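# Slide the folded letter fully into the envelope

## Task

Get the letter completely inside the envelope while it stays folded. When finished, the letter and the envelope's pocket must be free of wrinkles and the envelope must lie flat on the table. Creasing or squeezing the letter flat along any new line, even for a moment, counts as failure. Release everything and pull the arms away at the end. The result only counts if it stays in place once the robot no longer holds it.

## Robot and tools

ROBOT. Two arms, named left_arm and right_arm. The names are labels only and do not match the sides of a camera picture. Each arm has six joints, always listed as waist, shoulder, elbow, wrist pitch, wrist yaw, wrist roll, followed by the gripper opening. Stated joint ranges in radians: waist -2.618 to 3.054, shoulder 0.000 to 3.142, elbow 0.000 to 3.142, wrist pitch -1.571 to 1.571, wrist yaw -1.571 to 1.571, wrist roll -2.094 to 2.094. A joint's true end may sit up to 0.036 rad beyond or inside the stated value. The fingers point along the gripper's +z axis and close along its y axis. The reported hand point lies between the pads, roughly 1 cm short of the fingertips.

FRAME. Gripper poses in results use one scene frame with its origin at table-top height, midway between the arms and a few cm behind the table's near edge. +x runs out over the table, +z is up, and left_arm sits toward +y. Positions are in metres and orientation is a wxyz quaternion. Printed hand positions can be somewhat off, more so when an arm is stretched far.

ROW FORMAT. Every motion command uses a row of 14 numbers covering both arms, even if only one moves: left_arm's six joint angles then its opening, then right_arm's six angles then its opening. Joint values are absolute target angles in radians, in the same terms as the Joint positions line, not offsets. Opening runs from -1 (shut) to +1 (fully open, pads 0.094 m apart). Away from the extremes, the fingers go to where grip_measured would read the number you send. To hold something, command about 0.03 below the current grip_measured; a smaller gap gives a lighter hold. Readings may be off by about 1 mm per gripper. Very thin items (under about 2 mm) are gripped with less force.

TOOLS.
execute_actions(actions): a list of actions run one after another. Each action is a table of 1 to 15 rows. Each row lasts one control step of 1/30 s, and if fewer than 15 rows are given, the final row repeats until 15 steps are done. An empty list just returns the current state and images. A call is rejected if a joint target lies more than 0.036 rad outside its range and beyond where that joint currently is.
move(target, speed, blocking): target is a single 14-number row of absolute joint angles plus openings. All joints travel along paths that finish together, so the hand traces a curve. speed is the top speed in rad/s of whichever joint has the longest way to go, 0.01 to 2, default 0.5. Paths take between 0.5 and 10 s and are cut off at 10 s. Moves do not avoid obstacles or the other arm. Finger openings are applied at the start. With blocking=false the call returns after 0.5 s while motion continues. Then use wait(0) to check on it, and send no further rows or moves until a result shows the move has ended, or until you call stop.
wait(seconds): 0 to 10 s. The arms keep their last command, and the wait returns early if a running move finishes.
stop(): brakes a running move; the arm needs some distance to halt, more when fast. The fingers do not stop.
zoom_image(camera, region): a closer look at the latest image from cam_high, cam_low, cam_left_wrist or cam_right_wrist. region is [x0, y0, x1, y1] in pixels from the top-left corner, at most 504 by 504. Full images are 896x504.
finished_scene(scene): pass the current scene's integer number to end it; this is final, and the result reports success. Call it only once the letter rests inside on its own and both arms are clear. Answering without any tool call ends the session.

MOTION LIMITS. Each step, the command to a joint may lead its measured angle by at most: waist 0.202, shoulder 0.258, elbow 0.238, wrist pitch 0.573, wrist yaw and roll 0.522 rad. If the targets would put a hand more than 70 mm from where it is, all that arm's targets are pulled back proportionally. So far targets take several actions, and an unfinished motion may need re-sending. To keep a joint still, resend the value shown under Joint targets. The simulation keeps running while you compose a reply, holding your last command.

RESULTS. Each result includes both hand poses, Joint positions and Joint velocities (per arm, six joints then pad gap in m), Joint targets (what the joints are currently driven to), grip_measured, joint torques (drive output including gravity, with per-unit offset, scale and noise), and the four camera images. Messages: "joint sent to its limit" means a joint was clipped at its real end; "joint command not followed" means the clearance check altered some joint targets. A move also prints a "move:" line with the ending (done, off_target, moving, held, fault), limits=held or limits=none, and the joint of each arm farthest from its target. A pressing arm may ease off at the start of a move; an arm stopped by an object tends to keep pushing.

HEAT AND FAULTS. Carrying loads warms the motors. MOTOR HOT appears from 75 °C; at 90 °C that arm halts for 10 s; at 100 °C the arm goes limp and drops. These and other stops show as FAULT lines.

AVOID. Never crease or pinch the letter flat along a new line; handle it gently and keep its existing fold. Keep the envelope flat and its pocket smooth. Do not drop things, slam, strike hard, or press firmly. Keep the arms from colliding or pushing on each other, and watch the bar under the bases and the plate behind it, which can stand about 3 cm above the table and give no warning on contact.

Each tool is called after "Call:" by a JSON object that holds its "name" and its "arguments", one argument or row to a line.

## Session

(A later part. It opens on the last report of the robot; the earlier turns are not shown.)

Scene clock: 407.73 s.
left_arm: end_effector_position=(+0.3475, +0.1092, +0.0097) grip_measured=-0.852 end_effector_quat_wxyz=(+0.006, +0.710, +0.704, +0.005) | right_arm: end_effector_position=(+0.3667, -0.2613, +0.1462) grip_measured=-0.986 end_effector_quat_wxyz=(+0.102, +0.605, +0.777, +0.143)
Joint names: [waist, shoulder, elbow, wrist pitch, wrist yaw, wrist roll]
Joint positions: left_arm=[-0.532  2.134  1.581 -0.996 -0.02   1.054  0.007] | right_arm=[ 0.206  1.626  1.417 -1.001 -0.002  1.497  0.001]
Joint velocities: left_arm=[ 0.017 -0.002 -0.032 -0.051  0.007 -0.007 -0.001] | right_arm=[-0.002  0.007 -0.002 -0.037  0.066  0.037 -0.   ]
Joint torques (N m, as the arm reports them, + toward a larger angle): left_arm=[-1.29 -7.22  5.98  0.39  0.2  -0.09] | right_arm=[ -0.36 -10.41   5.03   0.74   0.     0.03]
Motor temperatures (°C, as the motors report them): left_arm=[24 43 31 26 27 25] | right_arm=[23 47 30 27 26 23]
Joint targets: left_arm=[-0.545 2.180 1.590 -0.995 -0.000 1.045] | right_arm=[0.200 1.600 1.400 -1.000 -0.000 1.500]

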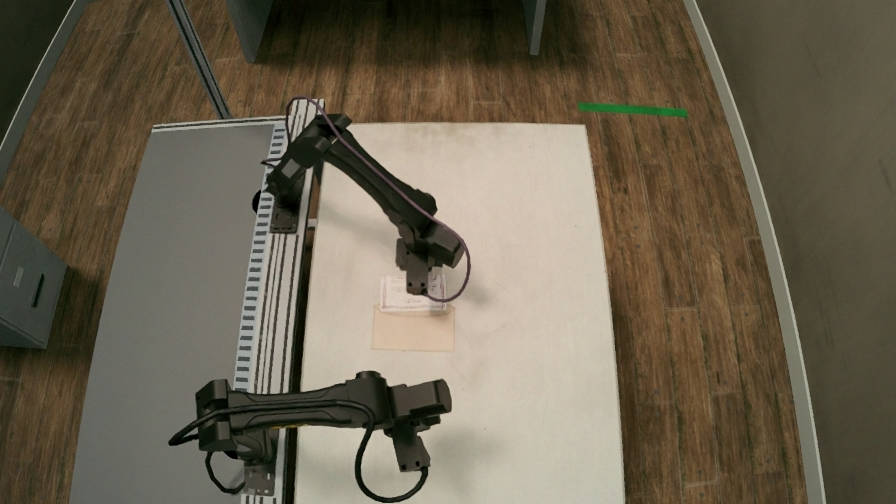

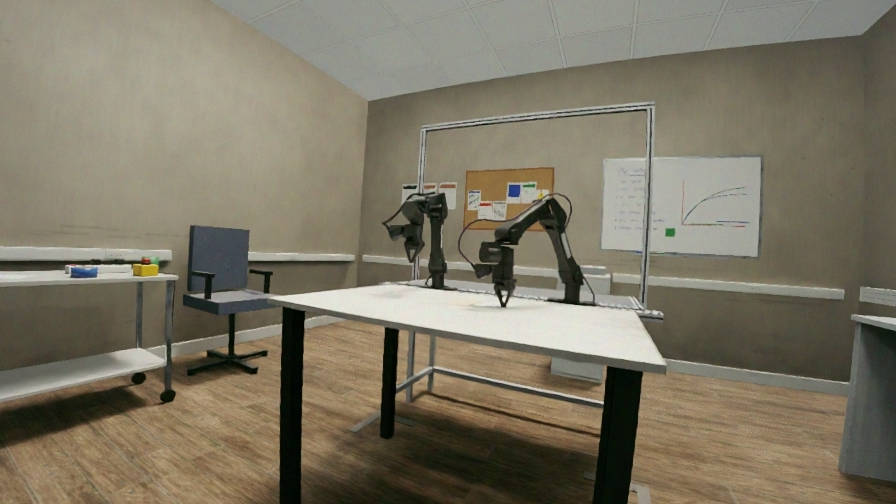

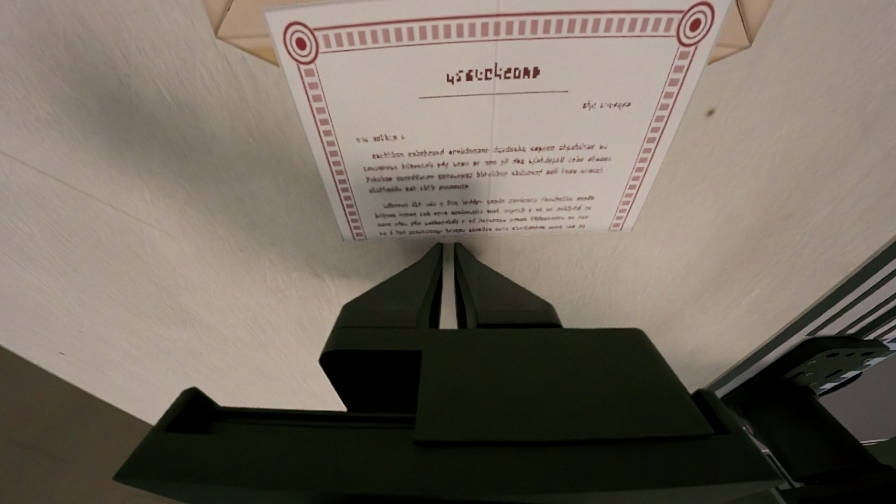

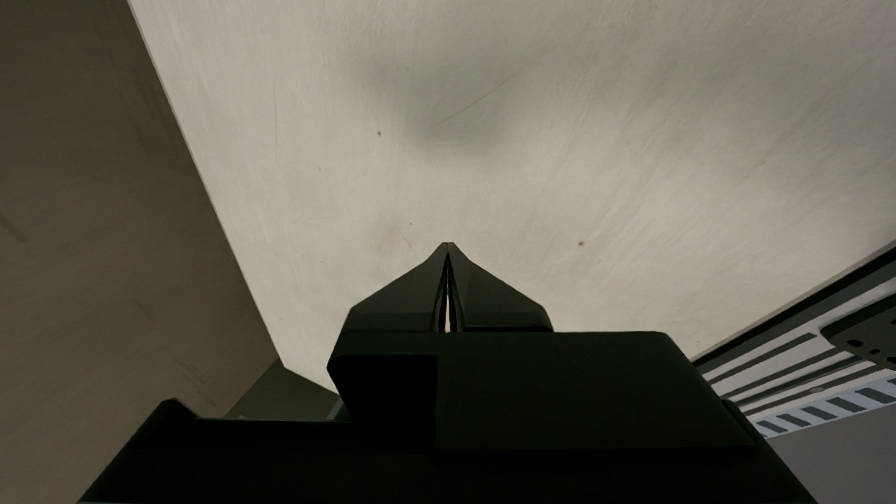

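Call:
{"name": "execute_actions", "arguments": {
  "actions": [
    [[-0.553,2.18,1.587,-0.995,0,1.037,-0.85,0.2,1.6,1.4,-1.0,0,1.5,-1]],
    [[-0.561,2.18,1.587,-0.995,0,1.029,-0.85,0.2,1.6,1.4,-1.0,0,1.5,-1]],
    [[-0.569,2.18,1.587,-0.995,0,1.021,-0.85,0.2,1.6,1.4,-1.0,0,1.5,-1]]
  ]
}}

Scene clock: 412.73 s.
left_arm: end_effector_position=(+0.3427, +0.1009, +0.0098) grip_measured=-0.852 end_effector_quat_wxyz=(+0.006, +0.710, +0.704, +0.005) | right_arm: end_effector_position=(+0.3667, -0.2613, +0.1462) grip_measured=-0.986 end_effector_quat_wxyz=(+0.102, +0.605, +0.777, +0.143)
Joint names: [waist, shoulder, elbow, wrist pitch, wrist yaw, wrist roll]
Joint positions: left_arm=[-0.556  2.134  1.581 -0.996 -0.021  1.029  0.007] | right_arm=[ 0.206  1.626  1.417 -1.001 -0.002  1.497  0.001]
Joint velocities: left_arm=[-0.012 -0.007 -0.002 -0.066 -0.007  0.022 -0.   ] | right_arm=[-0.002 -0.007 -0.007  0.007 -0.022  0.037  0.001]
Joint torques (N m, as the arm reports them, + toward a larger angle): left_arm=[-1.24 -7.19  5.79  0.39  0.2  -0.06] | right_arm=[ -0.37 -10.41   5.03   0.74   0.     0.03]
Motor temperatures (°C, as the motors report them): left_arm=[24 41 31 26 27 25] | right_arm=[23 47 30 27 26 23]
Joint targets: left_arm=[-0.569 2.180 1.587 -0.995 0.000 1.021] | right_arm=[0.200 1.600 1.400 -1.000 -0.000 1.500]

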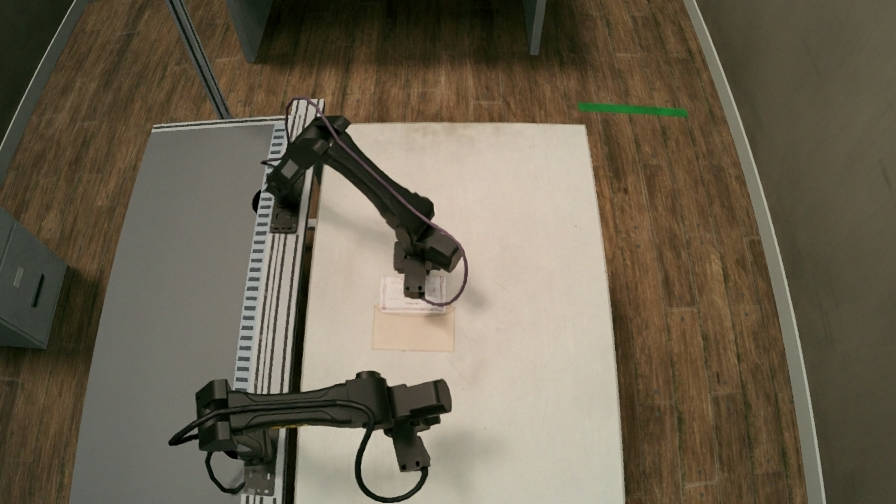

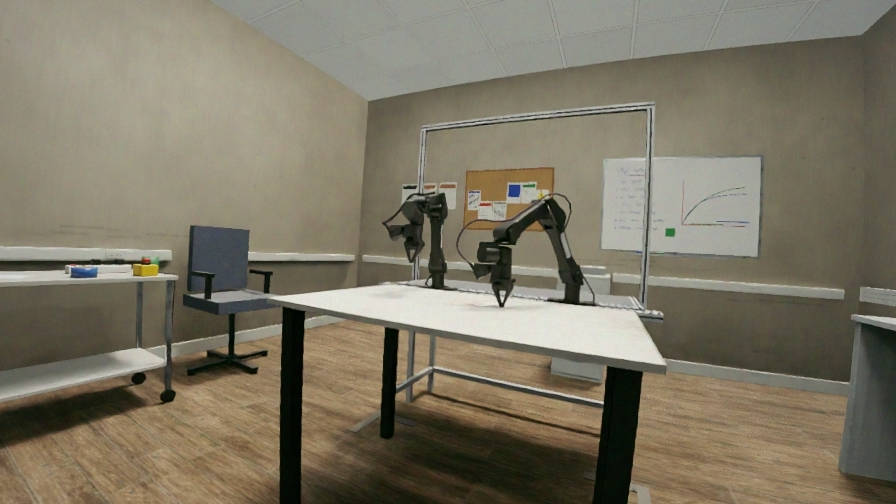

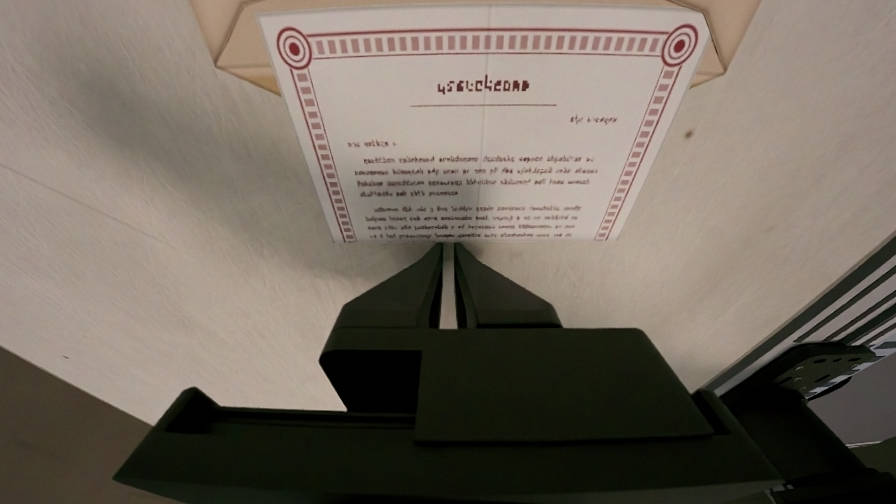

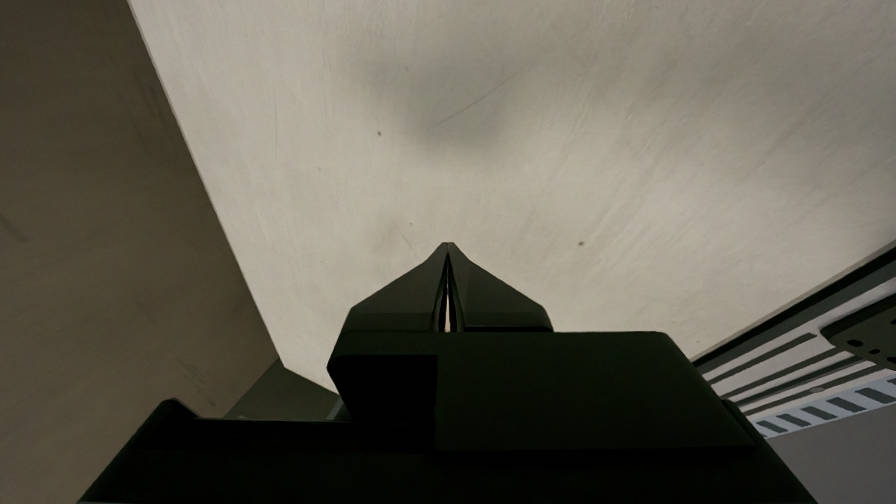

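Call:
{"name": "execute_actions", "arguments": {
  "actions": [
    [[-0.54,2.16,1.55,-0.985,0,1.04,-0.85,0.2,1.6,1.4,-1.0,0,1.5,-1]],
    [[-0.545,2.14,1.51,-0.975,0,1.04,-0.85,0.2,1.6,1.4,-1.0,0,1.5,-1]],
    [[-0.555,2.125,1.485,-0.97,0,1.03,-0.85,0.2,1.6,1.4,-1.0,0,1.5,-1]],
    [[-0.565,2.125,1.49,-0.97,0,1.02,-0.85,0.2,1.6,1.4,-1.0,0,1.5,-1]]
  ]
}}

Scene clock: 425.23 s.
left_arm: end_effector_position=(+0.3412, +0.1021, +0.0090) grip_measured=-0.852 end_effector_quat_wxyz=(+0.019, +0.708, +0.706, +0.004) | right_arm: end_effector_position=(+0.3667, -0.2613, +0.1462) grip_measured=-0.986 end_effector_quat_wxyz=(+0.102, +0.605, +0.777, +0.143)
Joint names: [waist, shoulder, elbow, wrist pitch, wrist yaw, wrist roll]
Joint positions: left_arm=[-0.552  2.105  1.531 -0.949 -0.013  1.028  0.007] | right_arm=[ 0.206  1.626  1.417 -1.001 -0.002  1.497  0.001]
Joint velocities: left_arm=[ 0.012 -0.012  0.012 -0.007  0.051 -0.037 -0.   ] | right_arm=[-0.007 -0.002  0.007  0.051 -0.095  0.022  0.001]
Joint torques (N m, as the arm reports them, + toward a larger angle): left_arm=[-1.24 -8.58  2.26  0.2   0.11 -0.07] | right_arm=[ -0.36 -10.41   5.03   0.74  -0.01   0.03]
Motor temperatures (°C, as the motors report them): left_arm=[24 40 31 26 27 25] | right_arm=[23 47 30 27 26 23]
Joint targets: left_arm=[-0.565 2.125 1.490 -0.970 0.000 1.020] | right_arm=[0.200 1.600 1.400 -1.000 0.000 1.500]

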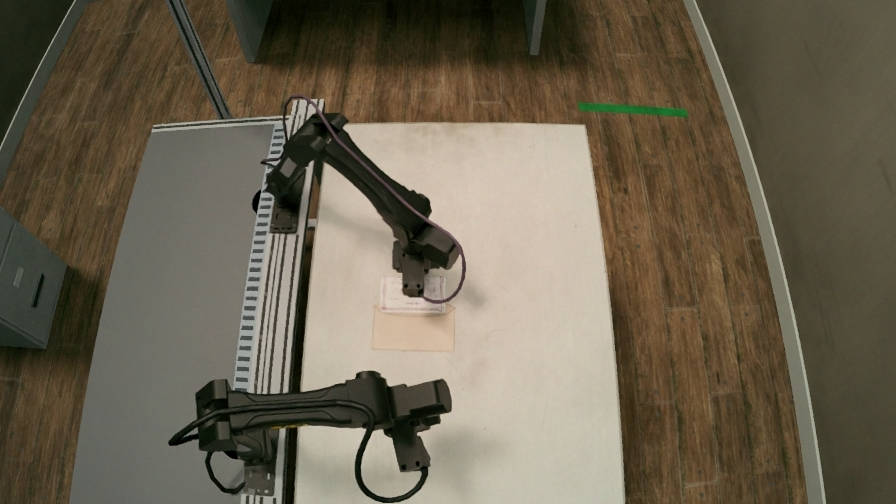

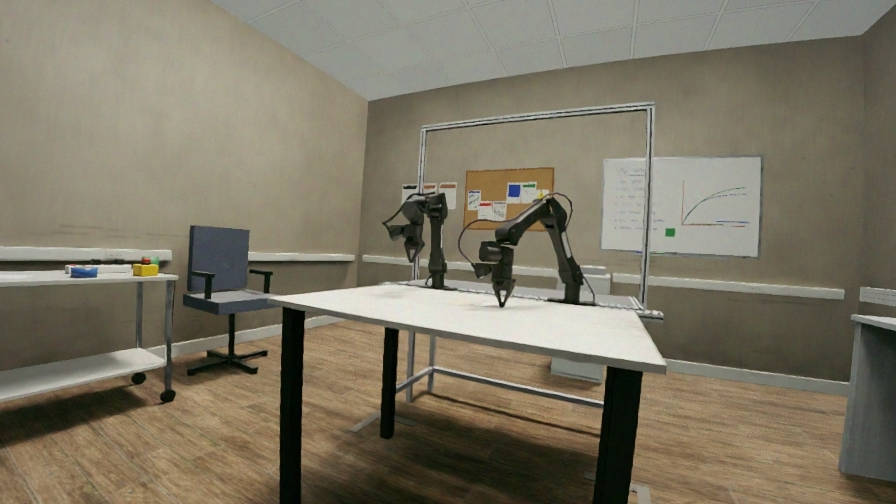

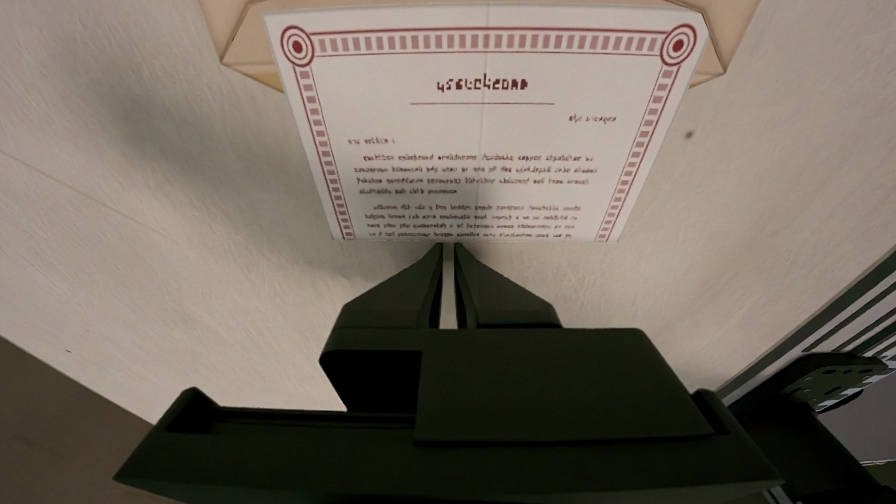

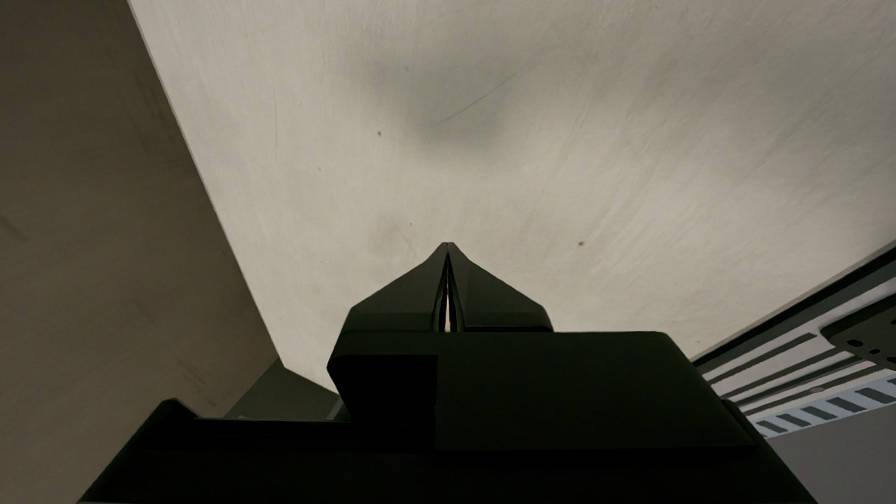

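Call:
{"name": "execute_actions", "arguments": {
  "actions": [
    [[-0.555,2.02,1.51,-0.95,0,1.02,-0.85,0.2,1.6,1.4,-1.0,0,1.5,-1]],
    [[-0.545,2.0,1.48,-0.95,0,1.03,-0.85,0.2,1.6,1.4,-1.0,0,1.5,-1]],
    [[-0.545,2.0,1.48,-0.95,0,1.03,-0.85,0.2,1.6,1.4,-1.0,0,1.5,-1]]
  ]
}}

Scene clock: 439.57 s.
left_arm: end_effector_position=(+0.3377, +0.1045, +0.0281) grip_measured=-0.852 end_effector_quat_wxyz=(+0.040, +0.707, +0.706, +0.009) | right_arm: end_effector_position=(+0.3667, -0.2613, +0.1462) grip_measured=-0.986 end_effector_quat_wxyz=(+0.102, +0.605, +0.777, +0.143)
Joint names: [waist, shoulder, elbow, wrist pitch, wrist yaw, wrist roll]
Joint positions: left_arm=[-0.552  2.029  1.491 -0.944 -0.013  1.028  0.007] | right_arm=[ 0.206  1.626  1.417 -1.001 -0.002  1.497  0.001]
Joint velocities: left_arm=[ 0.007  0.002 -0.017  0.022 -0.066  0.007 -0.001] | right_arm=[ 0.002 -0.007 -0.002 -0.007  0.095 -0.037  0.   ]
Joint torques (N m, as the arm reports them, + toward a larger angle): left_arm=[  0.61 -11.24   4.59   0.45   0.11   0.03] | right_arm=[ -0.37 -10.4    5.03   0.74   0.     0.03]
Motor temperatures (°C, as the motors report them): left_arm=[24 41 30 26 27 25] | right_arm=[23 47 29 27 26 23]
Joint targets: left_arm=[-0.545 2.000 1.480 -0.950 0.000 1.030] | right_arm=[0.200 1.600 1.400 -1.000 -0.000 1.500]

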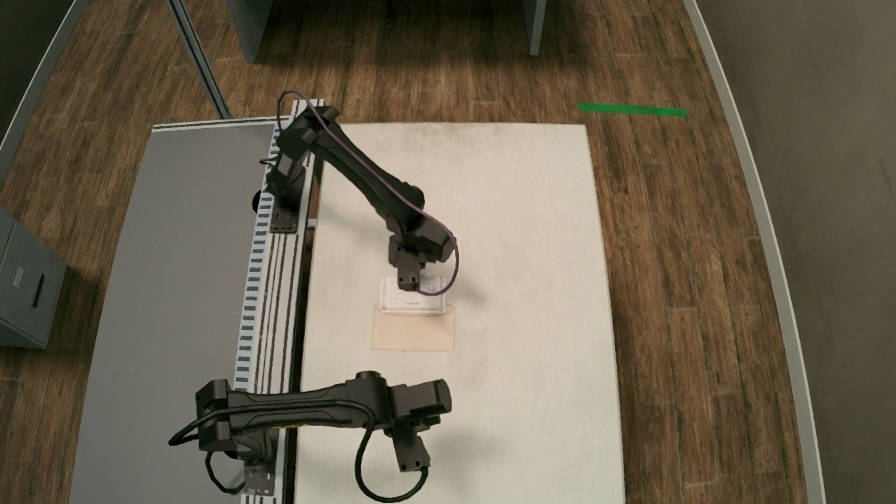

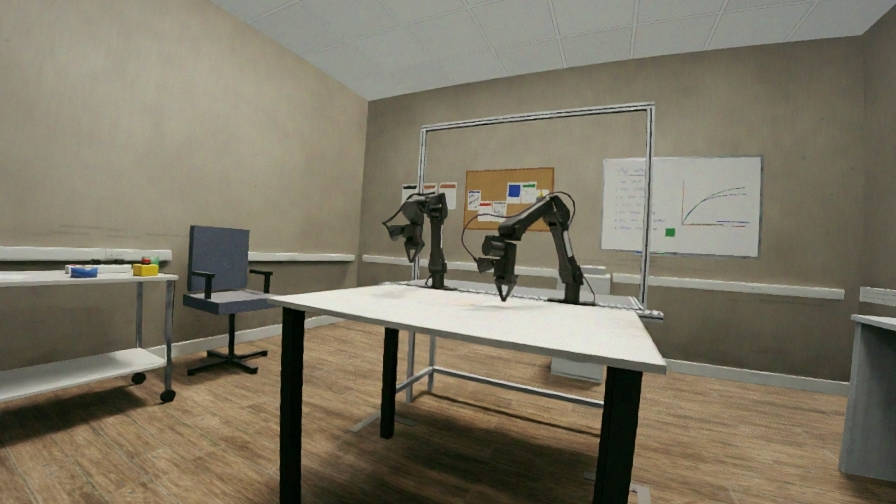

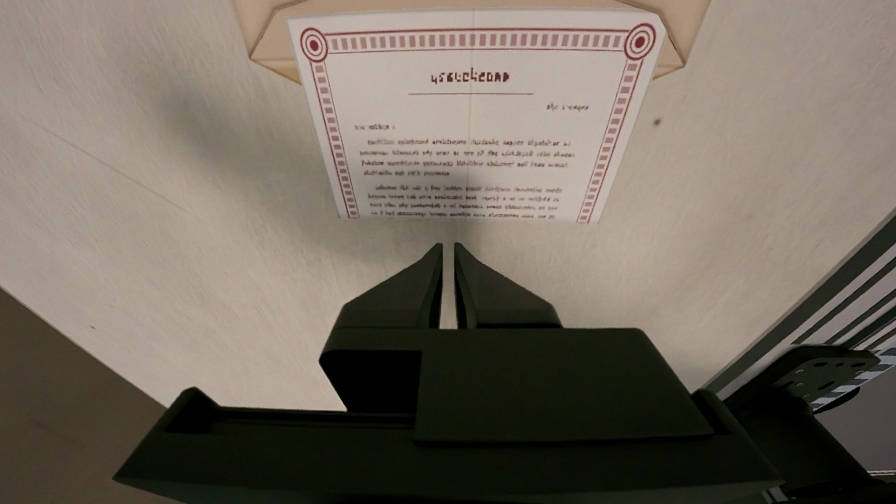

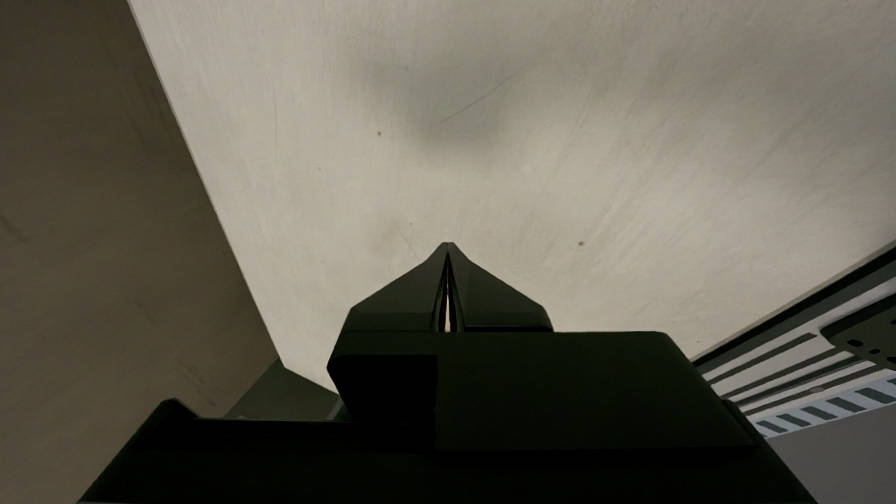

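Call:
{"name": "execute_actions", "arguments": {
  "actions": [
    [[-0.54,2.03,1.48,-0.965,0,1.03,-0.85,0.2,1.6,1.4,-1.0,0,1.5,-1]],
    [[-0.54,2.05,1.48,-0.965,0,1.03,-0.85,0.2,1.6,1.4,-1.0,0,1.5,-1]],
    [[-0.54,2.08,1.49,-0.965,0,1.03,-0.85,0.2,1.6,1.4,-1.0,0,1.5,-1]],
    [[-0.54,2.115,1.5,-0.965,0,1.03,-0.85,0.2,1.6,1.4,-1.0,0,1.5,-1]]
  ]
}}

Scene clock: 447.70 s.
left_arm: end_effector_position=(+0.3338, +0.1094, +0.0100) grip_measured=-0.852 end_effector_quat_wxyz=(+0.013, +0.706, +0.709, +0.003) | right_arm: end_effector_position=(+0.3667, -0.2613, +0.1462) grip_measured=-0.986 end_effector_quat_wxyz=(+0.102, +0.605, +0.777, +0.143)
Joint names: [waist, shoulder, elbow, wrist pitch, wrist yaw, wrist roll]
Joint positions: left_arm=[-0.545  2.078  1.493 -0.95  -0.012  1.028  0.007] | right_arm=[ 0.206  1.626  1.417 -1.001 -0.002  1.497  0.001]
Joint velocities: left_arm=[ 0.002  0.007 -0.012  0.007 -0.022 -0.007  0.   ] | right_arm=[ 0.022 -0.007 -0.002  0.095  0.051  0.022  0.   ]
Joint torques (N m, as the arm reports them, + toward a larger angle): left_arm=[ 0.46 -7.3   5.84  0.25  0.12  0.03] | right_arm=[ -0.37 -10.41   5.02   0.74  -0.01   0.03]
Motor temperatures (°C, as the motors report them): left_arm=[24 42 30 26 27 25] | right_arm=[23 47 29 27 26 23]
Joint targets: left_arm=[-0.540 2.115 1.500 -0.965 0.000 1.030] | right_arm=[0.200 1.600 1.400 -1.000 0.000 1.500]

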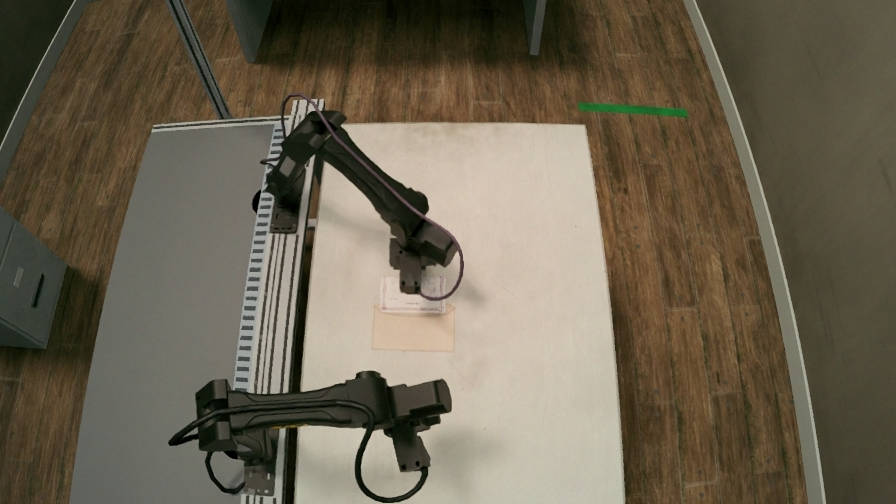

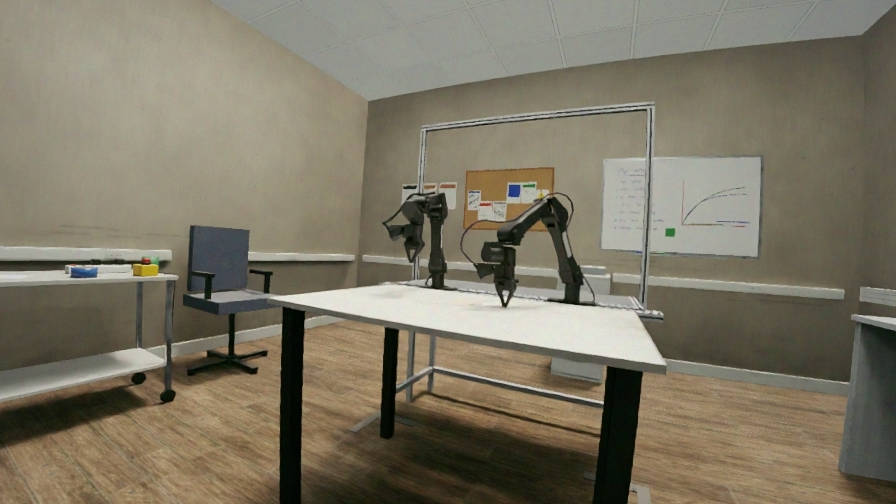

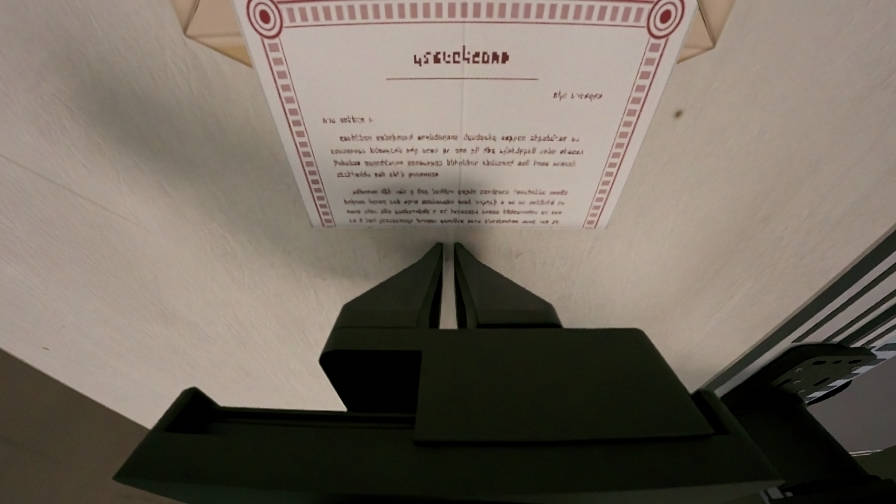

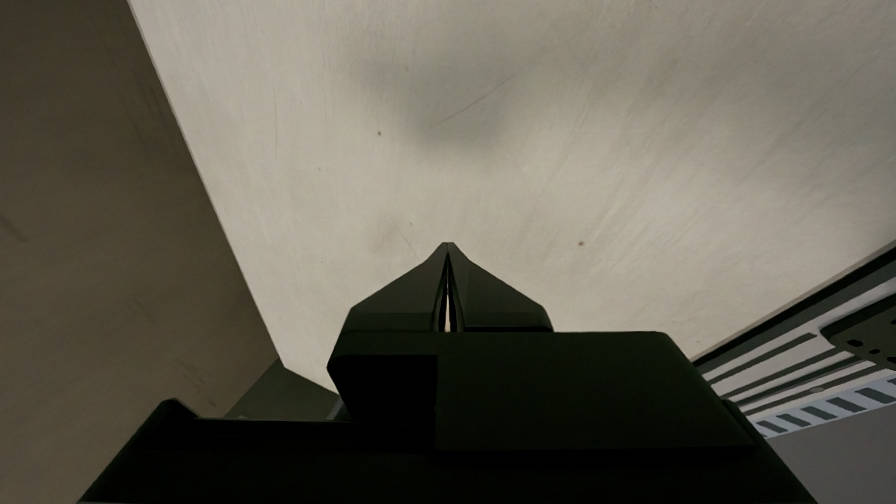

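Call:
{"name": "execute_actions", "arguments": {
  "actions": [
    [[-0.565,2.125,1.5,-0.965,0,1.01,-0.85,0.2,1.6,1.4,-1.0,0,1.5,-1]],
    [[-0.575,2.13,1.508,-0.968,0,1.0,-0.85,0.2,1.6,1.4,-1.0,0,1.5,-1]],
    [[-0.584,2.138,1.52,-0.972,0,0.99,-0.85,0.2,1.6,1.4,-1.0,0,1.5,-1]],
    [[-0.592,2.147,1.535,-0.977,0,0.982,-0.85,0.2,1.6,1.4,-1.0,0,1.5,-1]],
    [[-0.60,2.156,1.55,-0.983,0,0.974,-0.85,0.2,1.6,1.4,-1.0,0,1.5,-1]],
    [[-0.608,2.166,1.565,-0.99,0,0.966,-0.85,0.2,1.6,1.4,-1.0,0,1.5,-1]]
  ]
}}

Call:
{"name": "zoom_image", "arguments": {
  "camera": "cam_high",
  "region": [350,260,480,360]
}}

Scene clock: 458.20 s.
left_arm: end_effector_position=(+0.3309, +0.0907, +0.0096) grip_measured=-0.852 end_effector_quat_wxyz=(+0.005, +0.704, +0.710, +0.006) | right_arm: end_effector_position=(+0.3667, -0.2613, +0.1462) grip_measured=-0.986 end_effector_quat_wxyz=(+0.102, +0.605, +0.777, +0.143)
Joint names: [waist, shoulder, elbow, wrist pitch, wrist yaw, wrist roll]
Joint positions: left_arm=[-0.594  2.12   1.556 -0.988 -0.024  0.975  0.007] | right_arm=[ 0.206  1.626  1.417 -1.001 -0.002  1.497  0.001]
Joint velocities: left_arm=[-0.017  0.002 -0.022  0.007 -0.051  0.11  -0.001] | right_arm=[-0.007 -0.002  0.017  0.081 -0.037 -0.022  0.001]
Joint torques (N m, as the arm reports them, + toward a larger angle): left_arm=[-1.29 -7.04  5.96  0.34  0.23 -0.11] | right_arm=[ -0.37 -10.42   5.03   0.74  -0.01   0.03]
Motor temperatures (°C, as the motors report them): left_arm=[24 40 31 26 27 25] | right_arm=[23 47 29 27 26 23]
Joint targets: left_arm=[-0.608 2.166 1.565 -0.990 -0.000 0.966] | right_arm=[0.200 1.600 1.400 -1.000 0.000 1.500]

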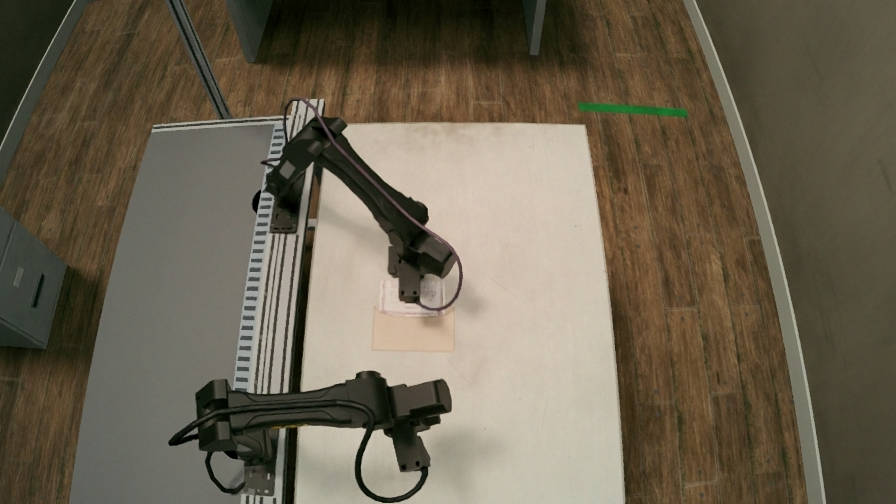

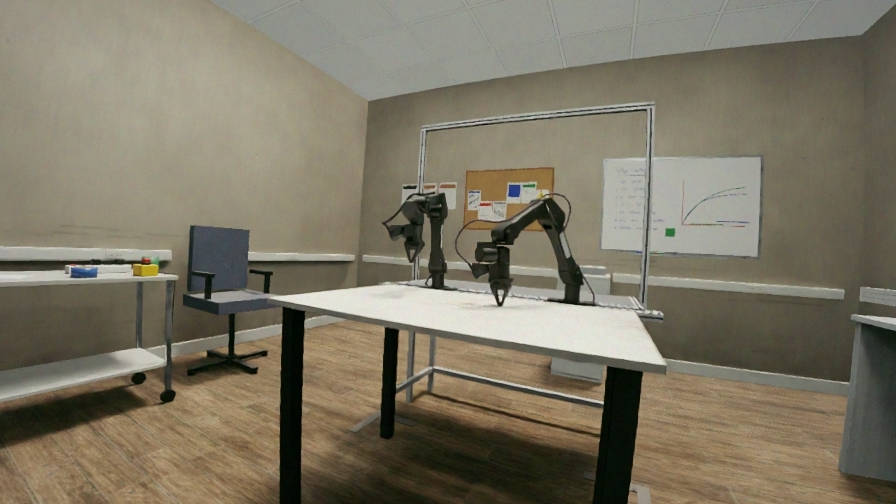

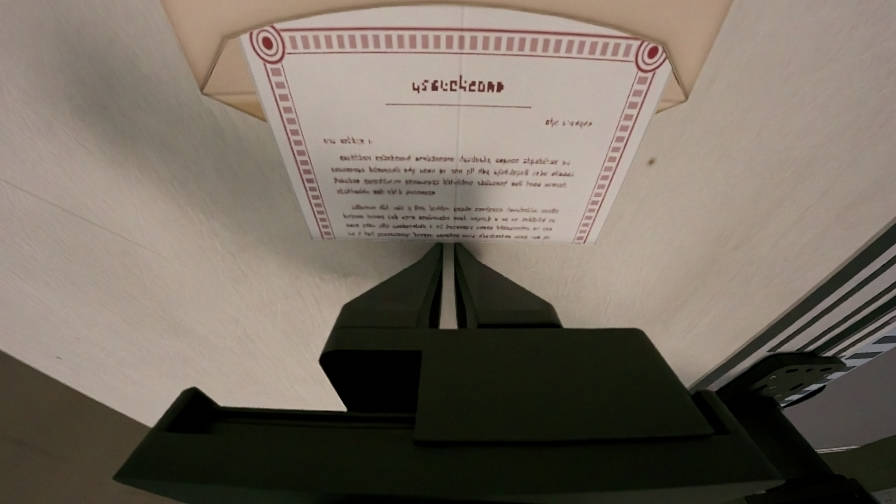

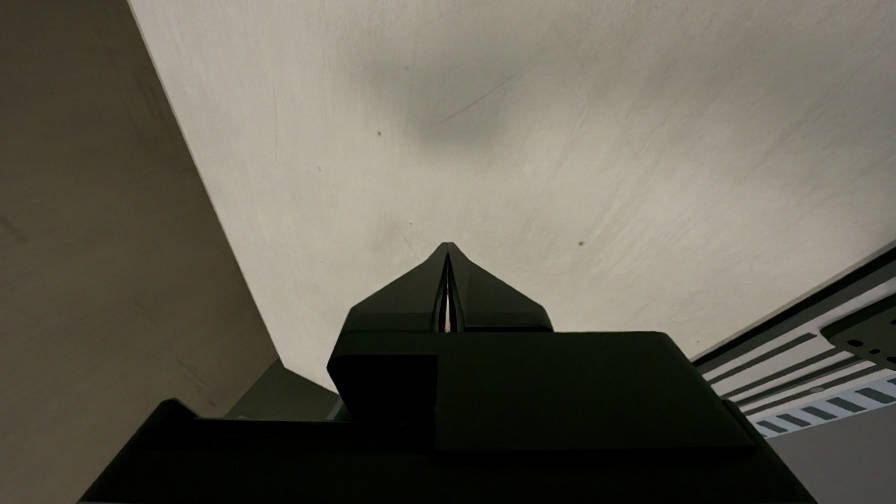

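Region (350, 260, 480, 360) of cam_high's 896x504 image, scaled by 3.877, with more detail than that image has; it fills the top 388 rows of this view, and the rest is white.

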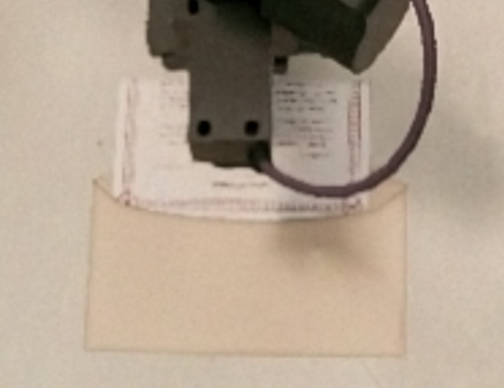

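Going under. Continue.

Call:
{"name": "execute_actions", "arguments": {
  "actions": [
    [[-0.615,2.178,1.585,-1.0,0,0.96,-0.85,0.2,1.6,1.4,-1.0,0,1.5,-1]],
    [[-0.622,2.19,1.605,-1.012,0,0.953,-0.85,0.2,1.6,1.4,-1.0,0,1.5,-1]],
    [[-0.629,2.202,1.625,-1.024,0,0.946,-0.85,0.2,1.6,1.4,-1.0,0,1.5,-1]],
    [[-0.636,2.214,1.645,-1.036,0,0.939,-0.85,0.2,1.6,1.4,-1.0,0,1.5,-1]],
    [[-0.643,2.226,1.665,-1.048,0,0.932,-0.85,0.2,1.6,1.4,-1.0,0,1.5,-1]]
  ]
}}

Scene clock: 466.37 s.
left_arm: end_effector_position=(+0.3327, +0.0719, +0.0098) grip_measured=-0.852 end_effector_quat_wxyz=(-0.003, +0.704, +0.710, +0.004) | right_arm: end_effector_position=(+0.3667, -0.2613, +0.1462) grip_measured=-0.986 end_effector_quat_wxyz=(+0.102, +0.605, +0.777, +0.143)
Joint names: [waist, shoulder, elbow, wrist pitch, wrist yaw, wrist roll]
Joint positions: left_arm=[-0.63   2.181  1.655 -1.043 -0.024  0.939  0.007] | right_arm=[ 0.206  1.626  1.417 -1.001 -0.002  1.497  0.001]
Joint velocities: left_arm=[ 0.002 -0.002 -0.002  0.022 -0.022 -0.037  0.   ] | right_arm=[-0.017 -0.017 -0.007  0.007  0.022  0.007 -0.   ]
Joint torques (N m, as the arm reports them, + toward a larger angle): left_arm=[-1.27 -7.58  6.1   0.28  0.25 -0.05] | right_arm=[ -0.36 -10.42   5.03   0.74  -0.01   0.02]
Motor temperatures (°C, as the motors report them): left_arm=[24 40 32 26 27 25] | right_arm=[23 47 29 27 26 23]
Joint targets: left_arm=[-0.643 2.226 1.665 -1.048 0.000 0.932] | right_arm=[0.200 1.600 1.400 -1.000 -0.000 1.500]

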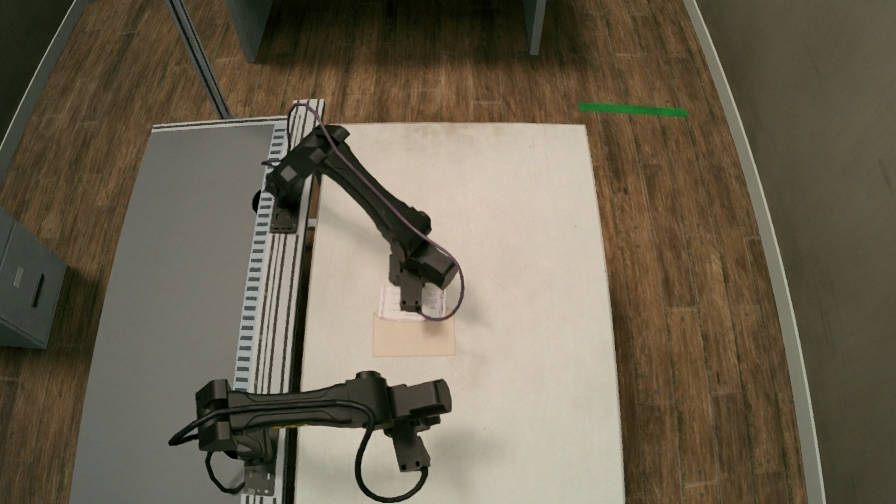

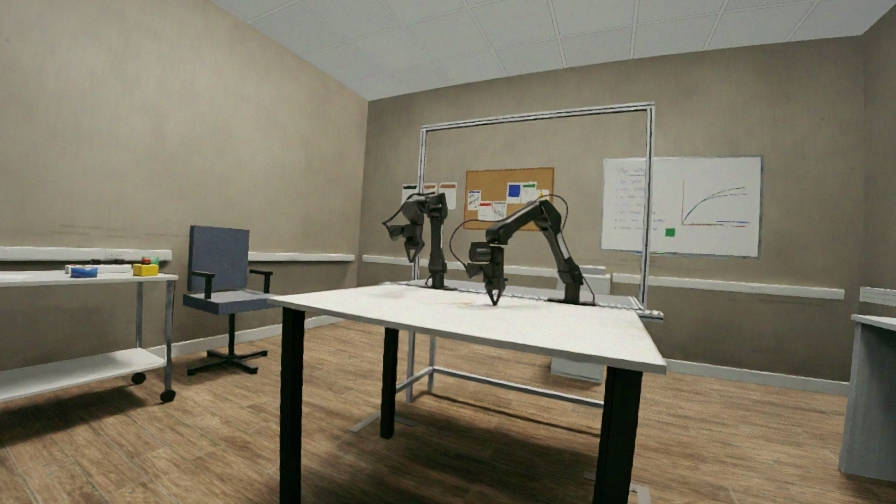

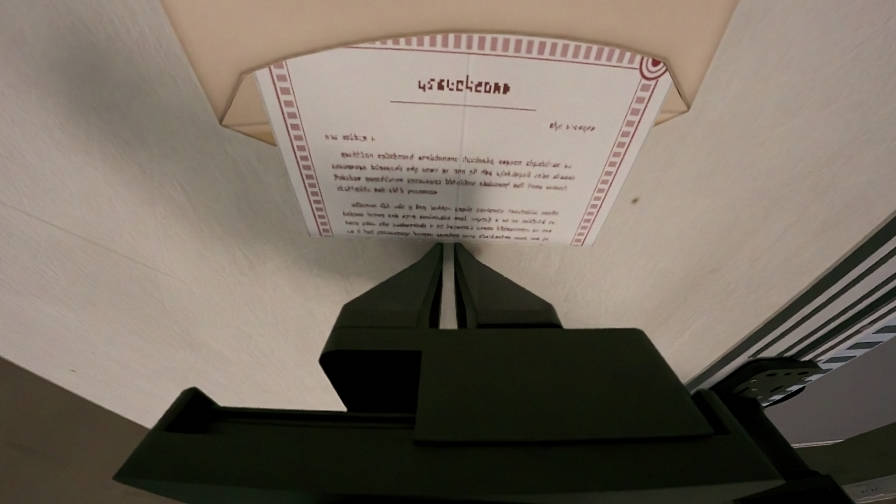

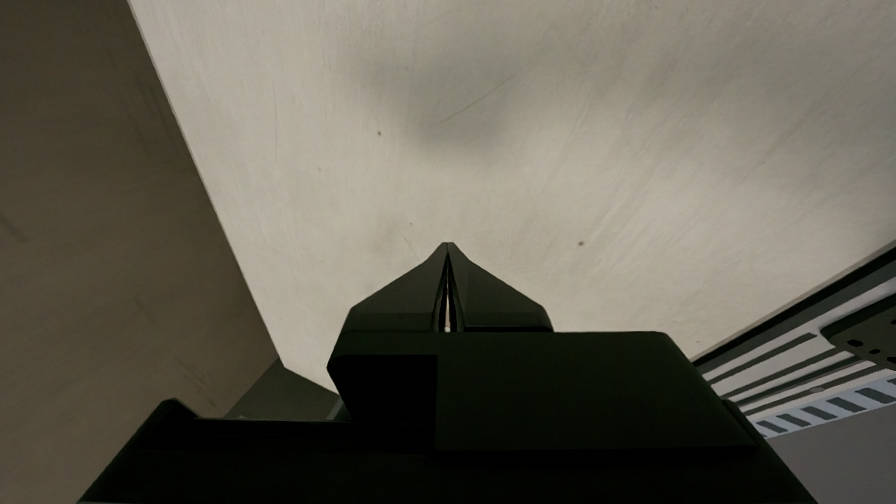

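Call:
{"name": "execute_actions", "arguments": {
  "actions": [
    [[-0.62,2.10,1.65,-1.03,0,0.94,-0.85,0.2,1.6,1.4,-1.0,0,1.5,-1]],
    [[-0.62,2.04,1.56,-0.99,0,0.94,-0.85,0.2,1.6,1.4,-1.0,0,1.5,-1]],
    [[-0.625,2.0,1.48,-0.965,0,0.94,-0.85,0.2,1.6,1.4,-1.0,0,1.5,-1]],
    [[-0.625,2.03,1.48,-0.965,0,0.94,-0.85,0.2,1.6,1.4,-1.0,0,1.5,-1]],
    [[-0.625,2.07,1.48,-0.965,0,0.94,-0.85,0.2,1.6,1.4,-1.0,0,1.5,-1]],
    [[-0.625,2.115,1.5,-0.965,0,0.94,-0.85,0.2,1.6,1.4,-1.0,0,1.5,-1]]
  ]
}}

Scene clock: 476.83 s.
left_arm: end_effector_position=(+0.3139, +0.0853, +0.0098) grip_measured=-0.852 end_effector_quat_wxyz=(+0.006, +0.703, +0.712, +0.001) | right_arm: end_effector_position=(+0.3667, -0.2613, +0.1462) grip_measured=-0.986 end_effector_quat_wxyz=(+0.102, +0.605, +0.777, +0.143)
Joint names: [waist, shoulder, elbow, wrist pitch, wrist yaw, wrist roll]
Joint positions: left_arm=[-0.625  2.08   1.495 -0.967 -0.015  0.939  0.007] | right_arm=[ 0.206  1.626  1.417 -1.001 -0.002  1.497  0.001]
Joint velocities: left_arm=[-0.012 -0.002  0.007 -0.022  0.066 -0.007 -0.   ] | right_arm=[ 0.017 -0.002 -0.002 -0.007  0.007 -0.022  0.001]
Joint torques (N m, as the arm reports them, + toward a larger angle): left_arm=[ 0.   -7.46  5.66  0.4   0.12  0.02] | right_arm=[ -0.36 -10.41   5.02   0.74   0.     0.03]
Motor temperatures (°C, as the motors report them): left_arm=[24 40 32 26 27 25] | right_arm=[23 47 29 27 26 23]
Joint targets: left_arm=[-0.625 2.115 1.500 -0.965 -0.000 0.940] | right_arm=[0.200 1.600 1.400 -1.000 -0.000 1.500]

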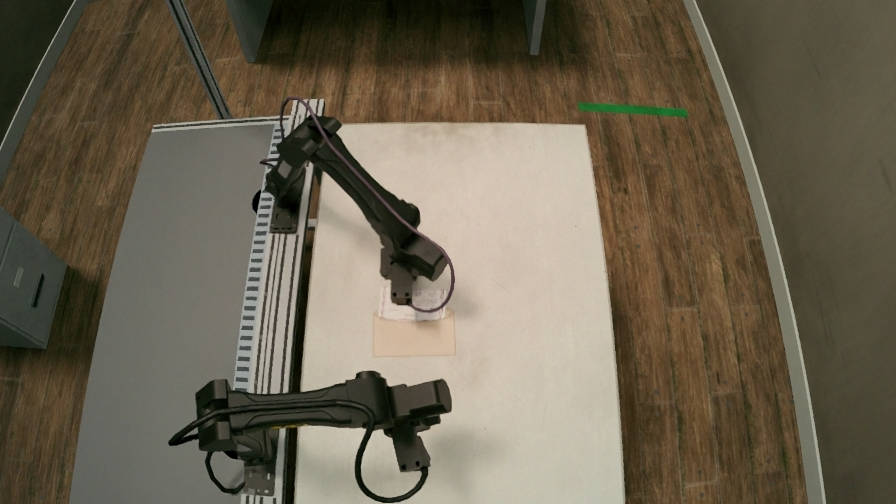

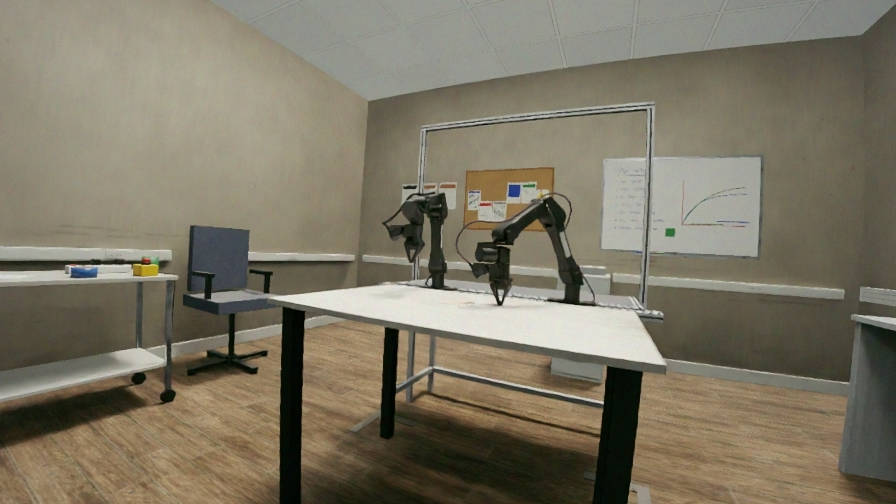

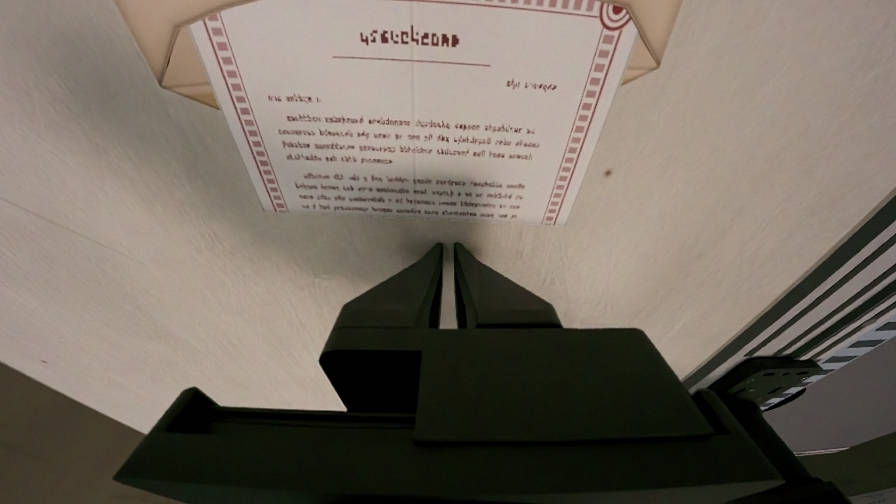

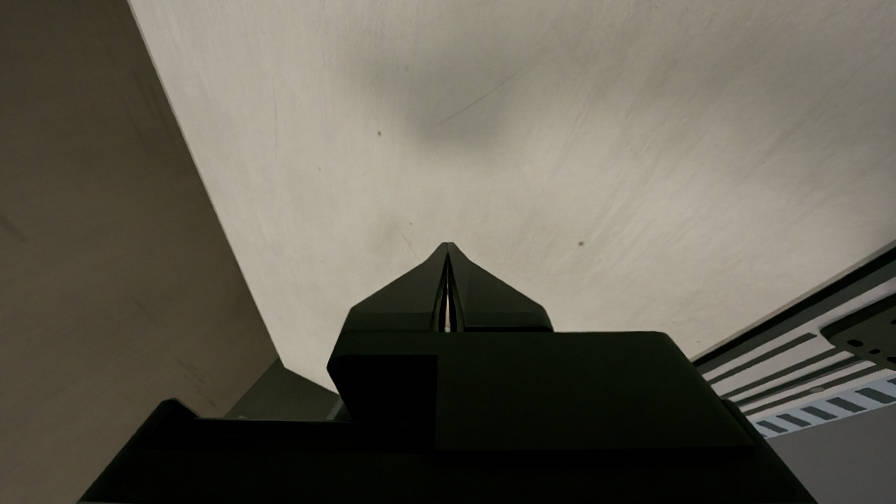

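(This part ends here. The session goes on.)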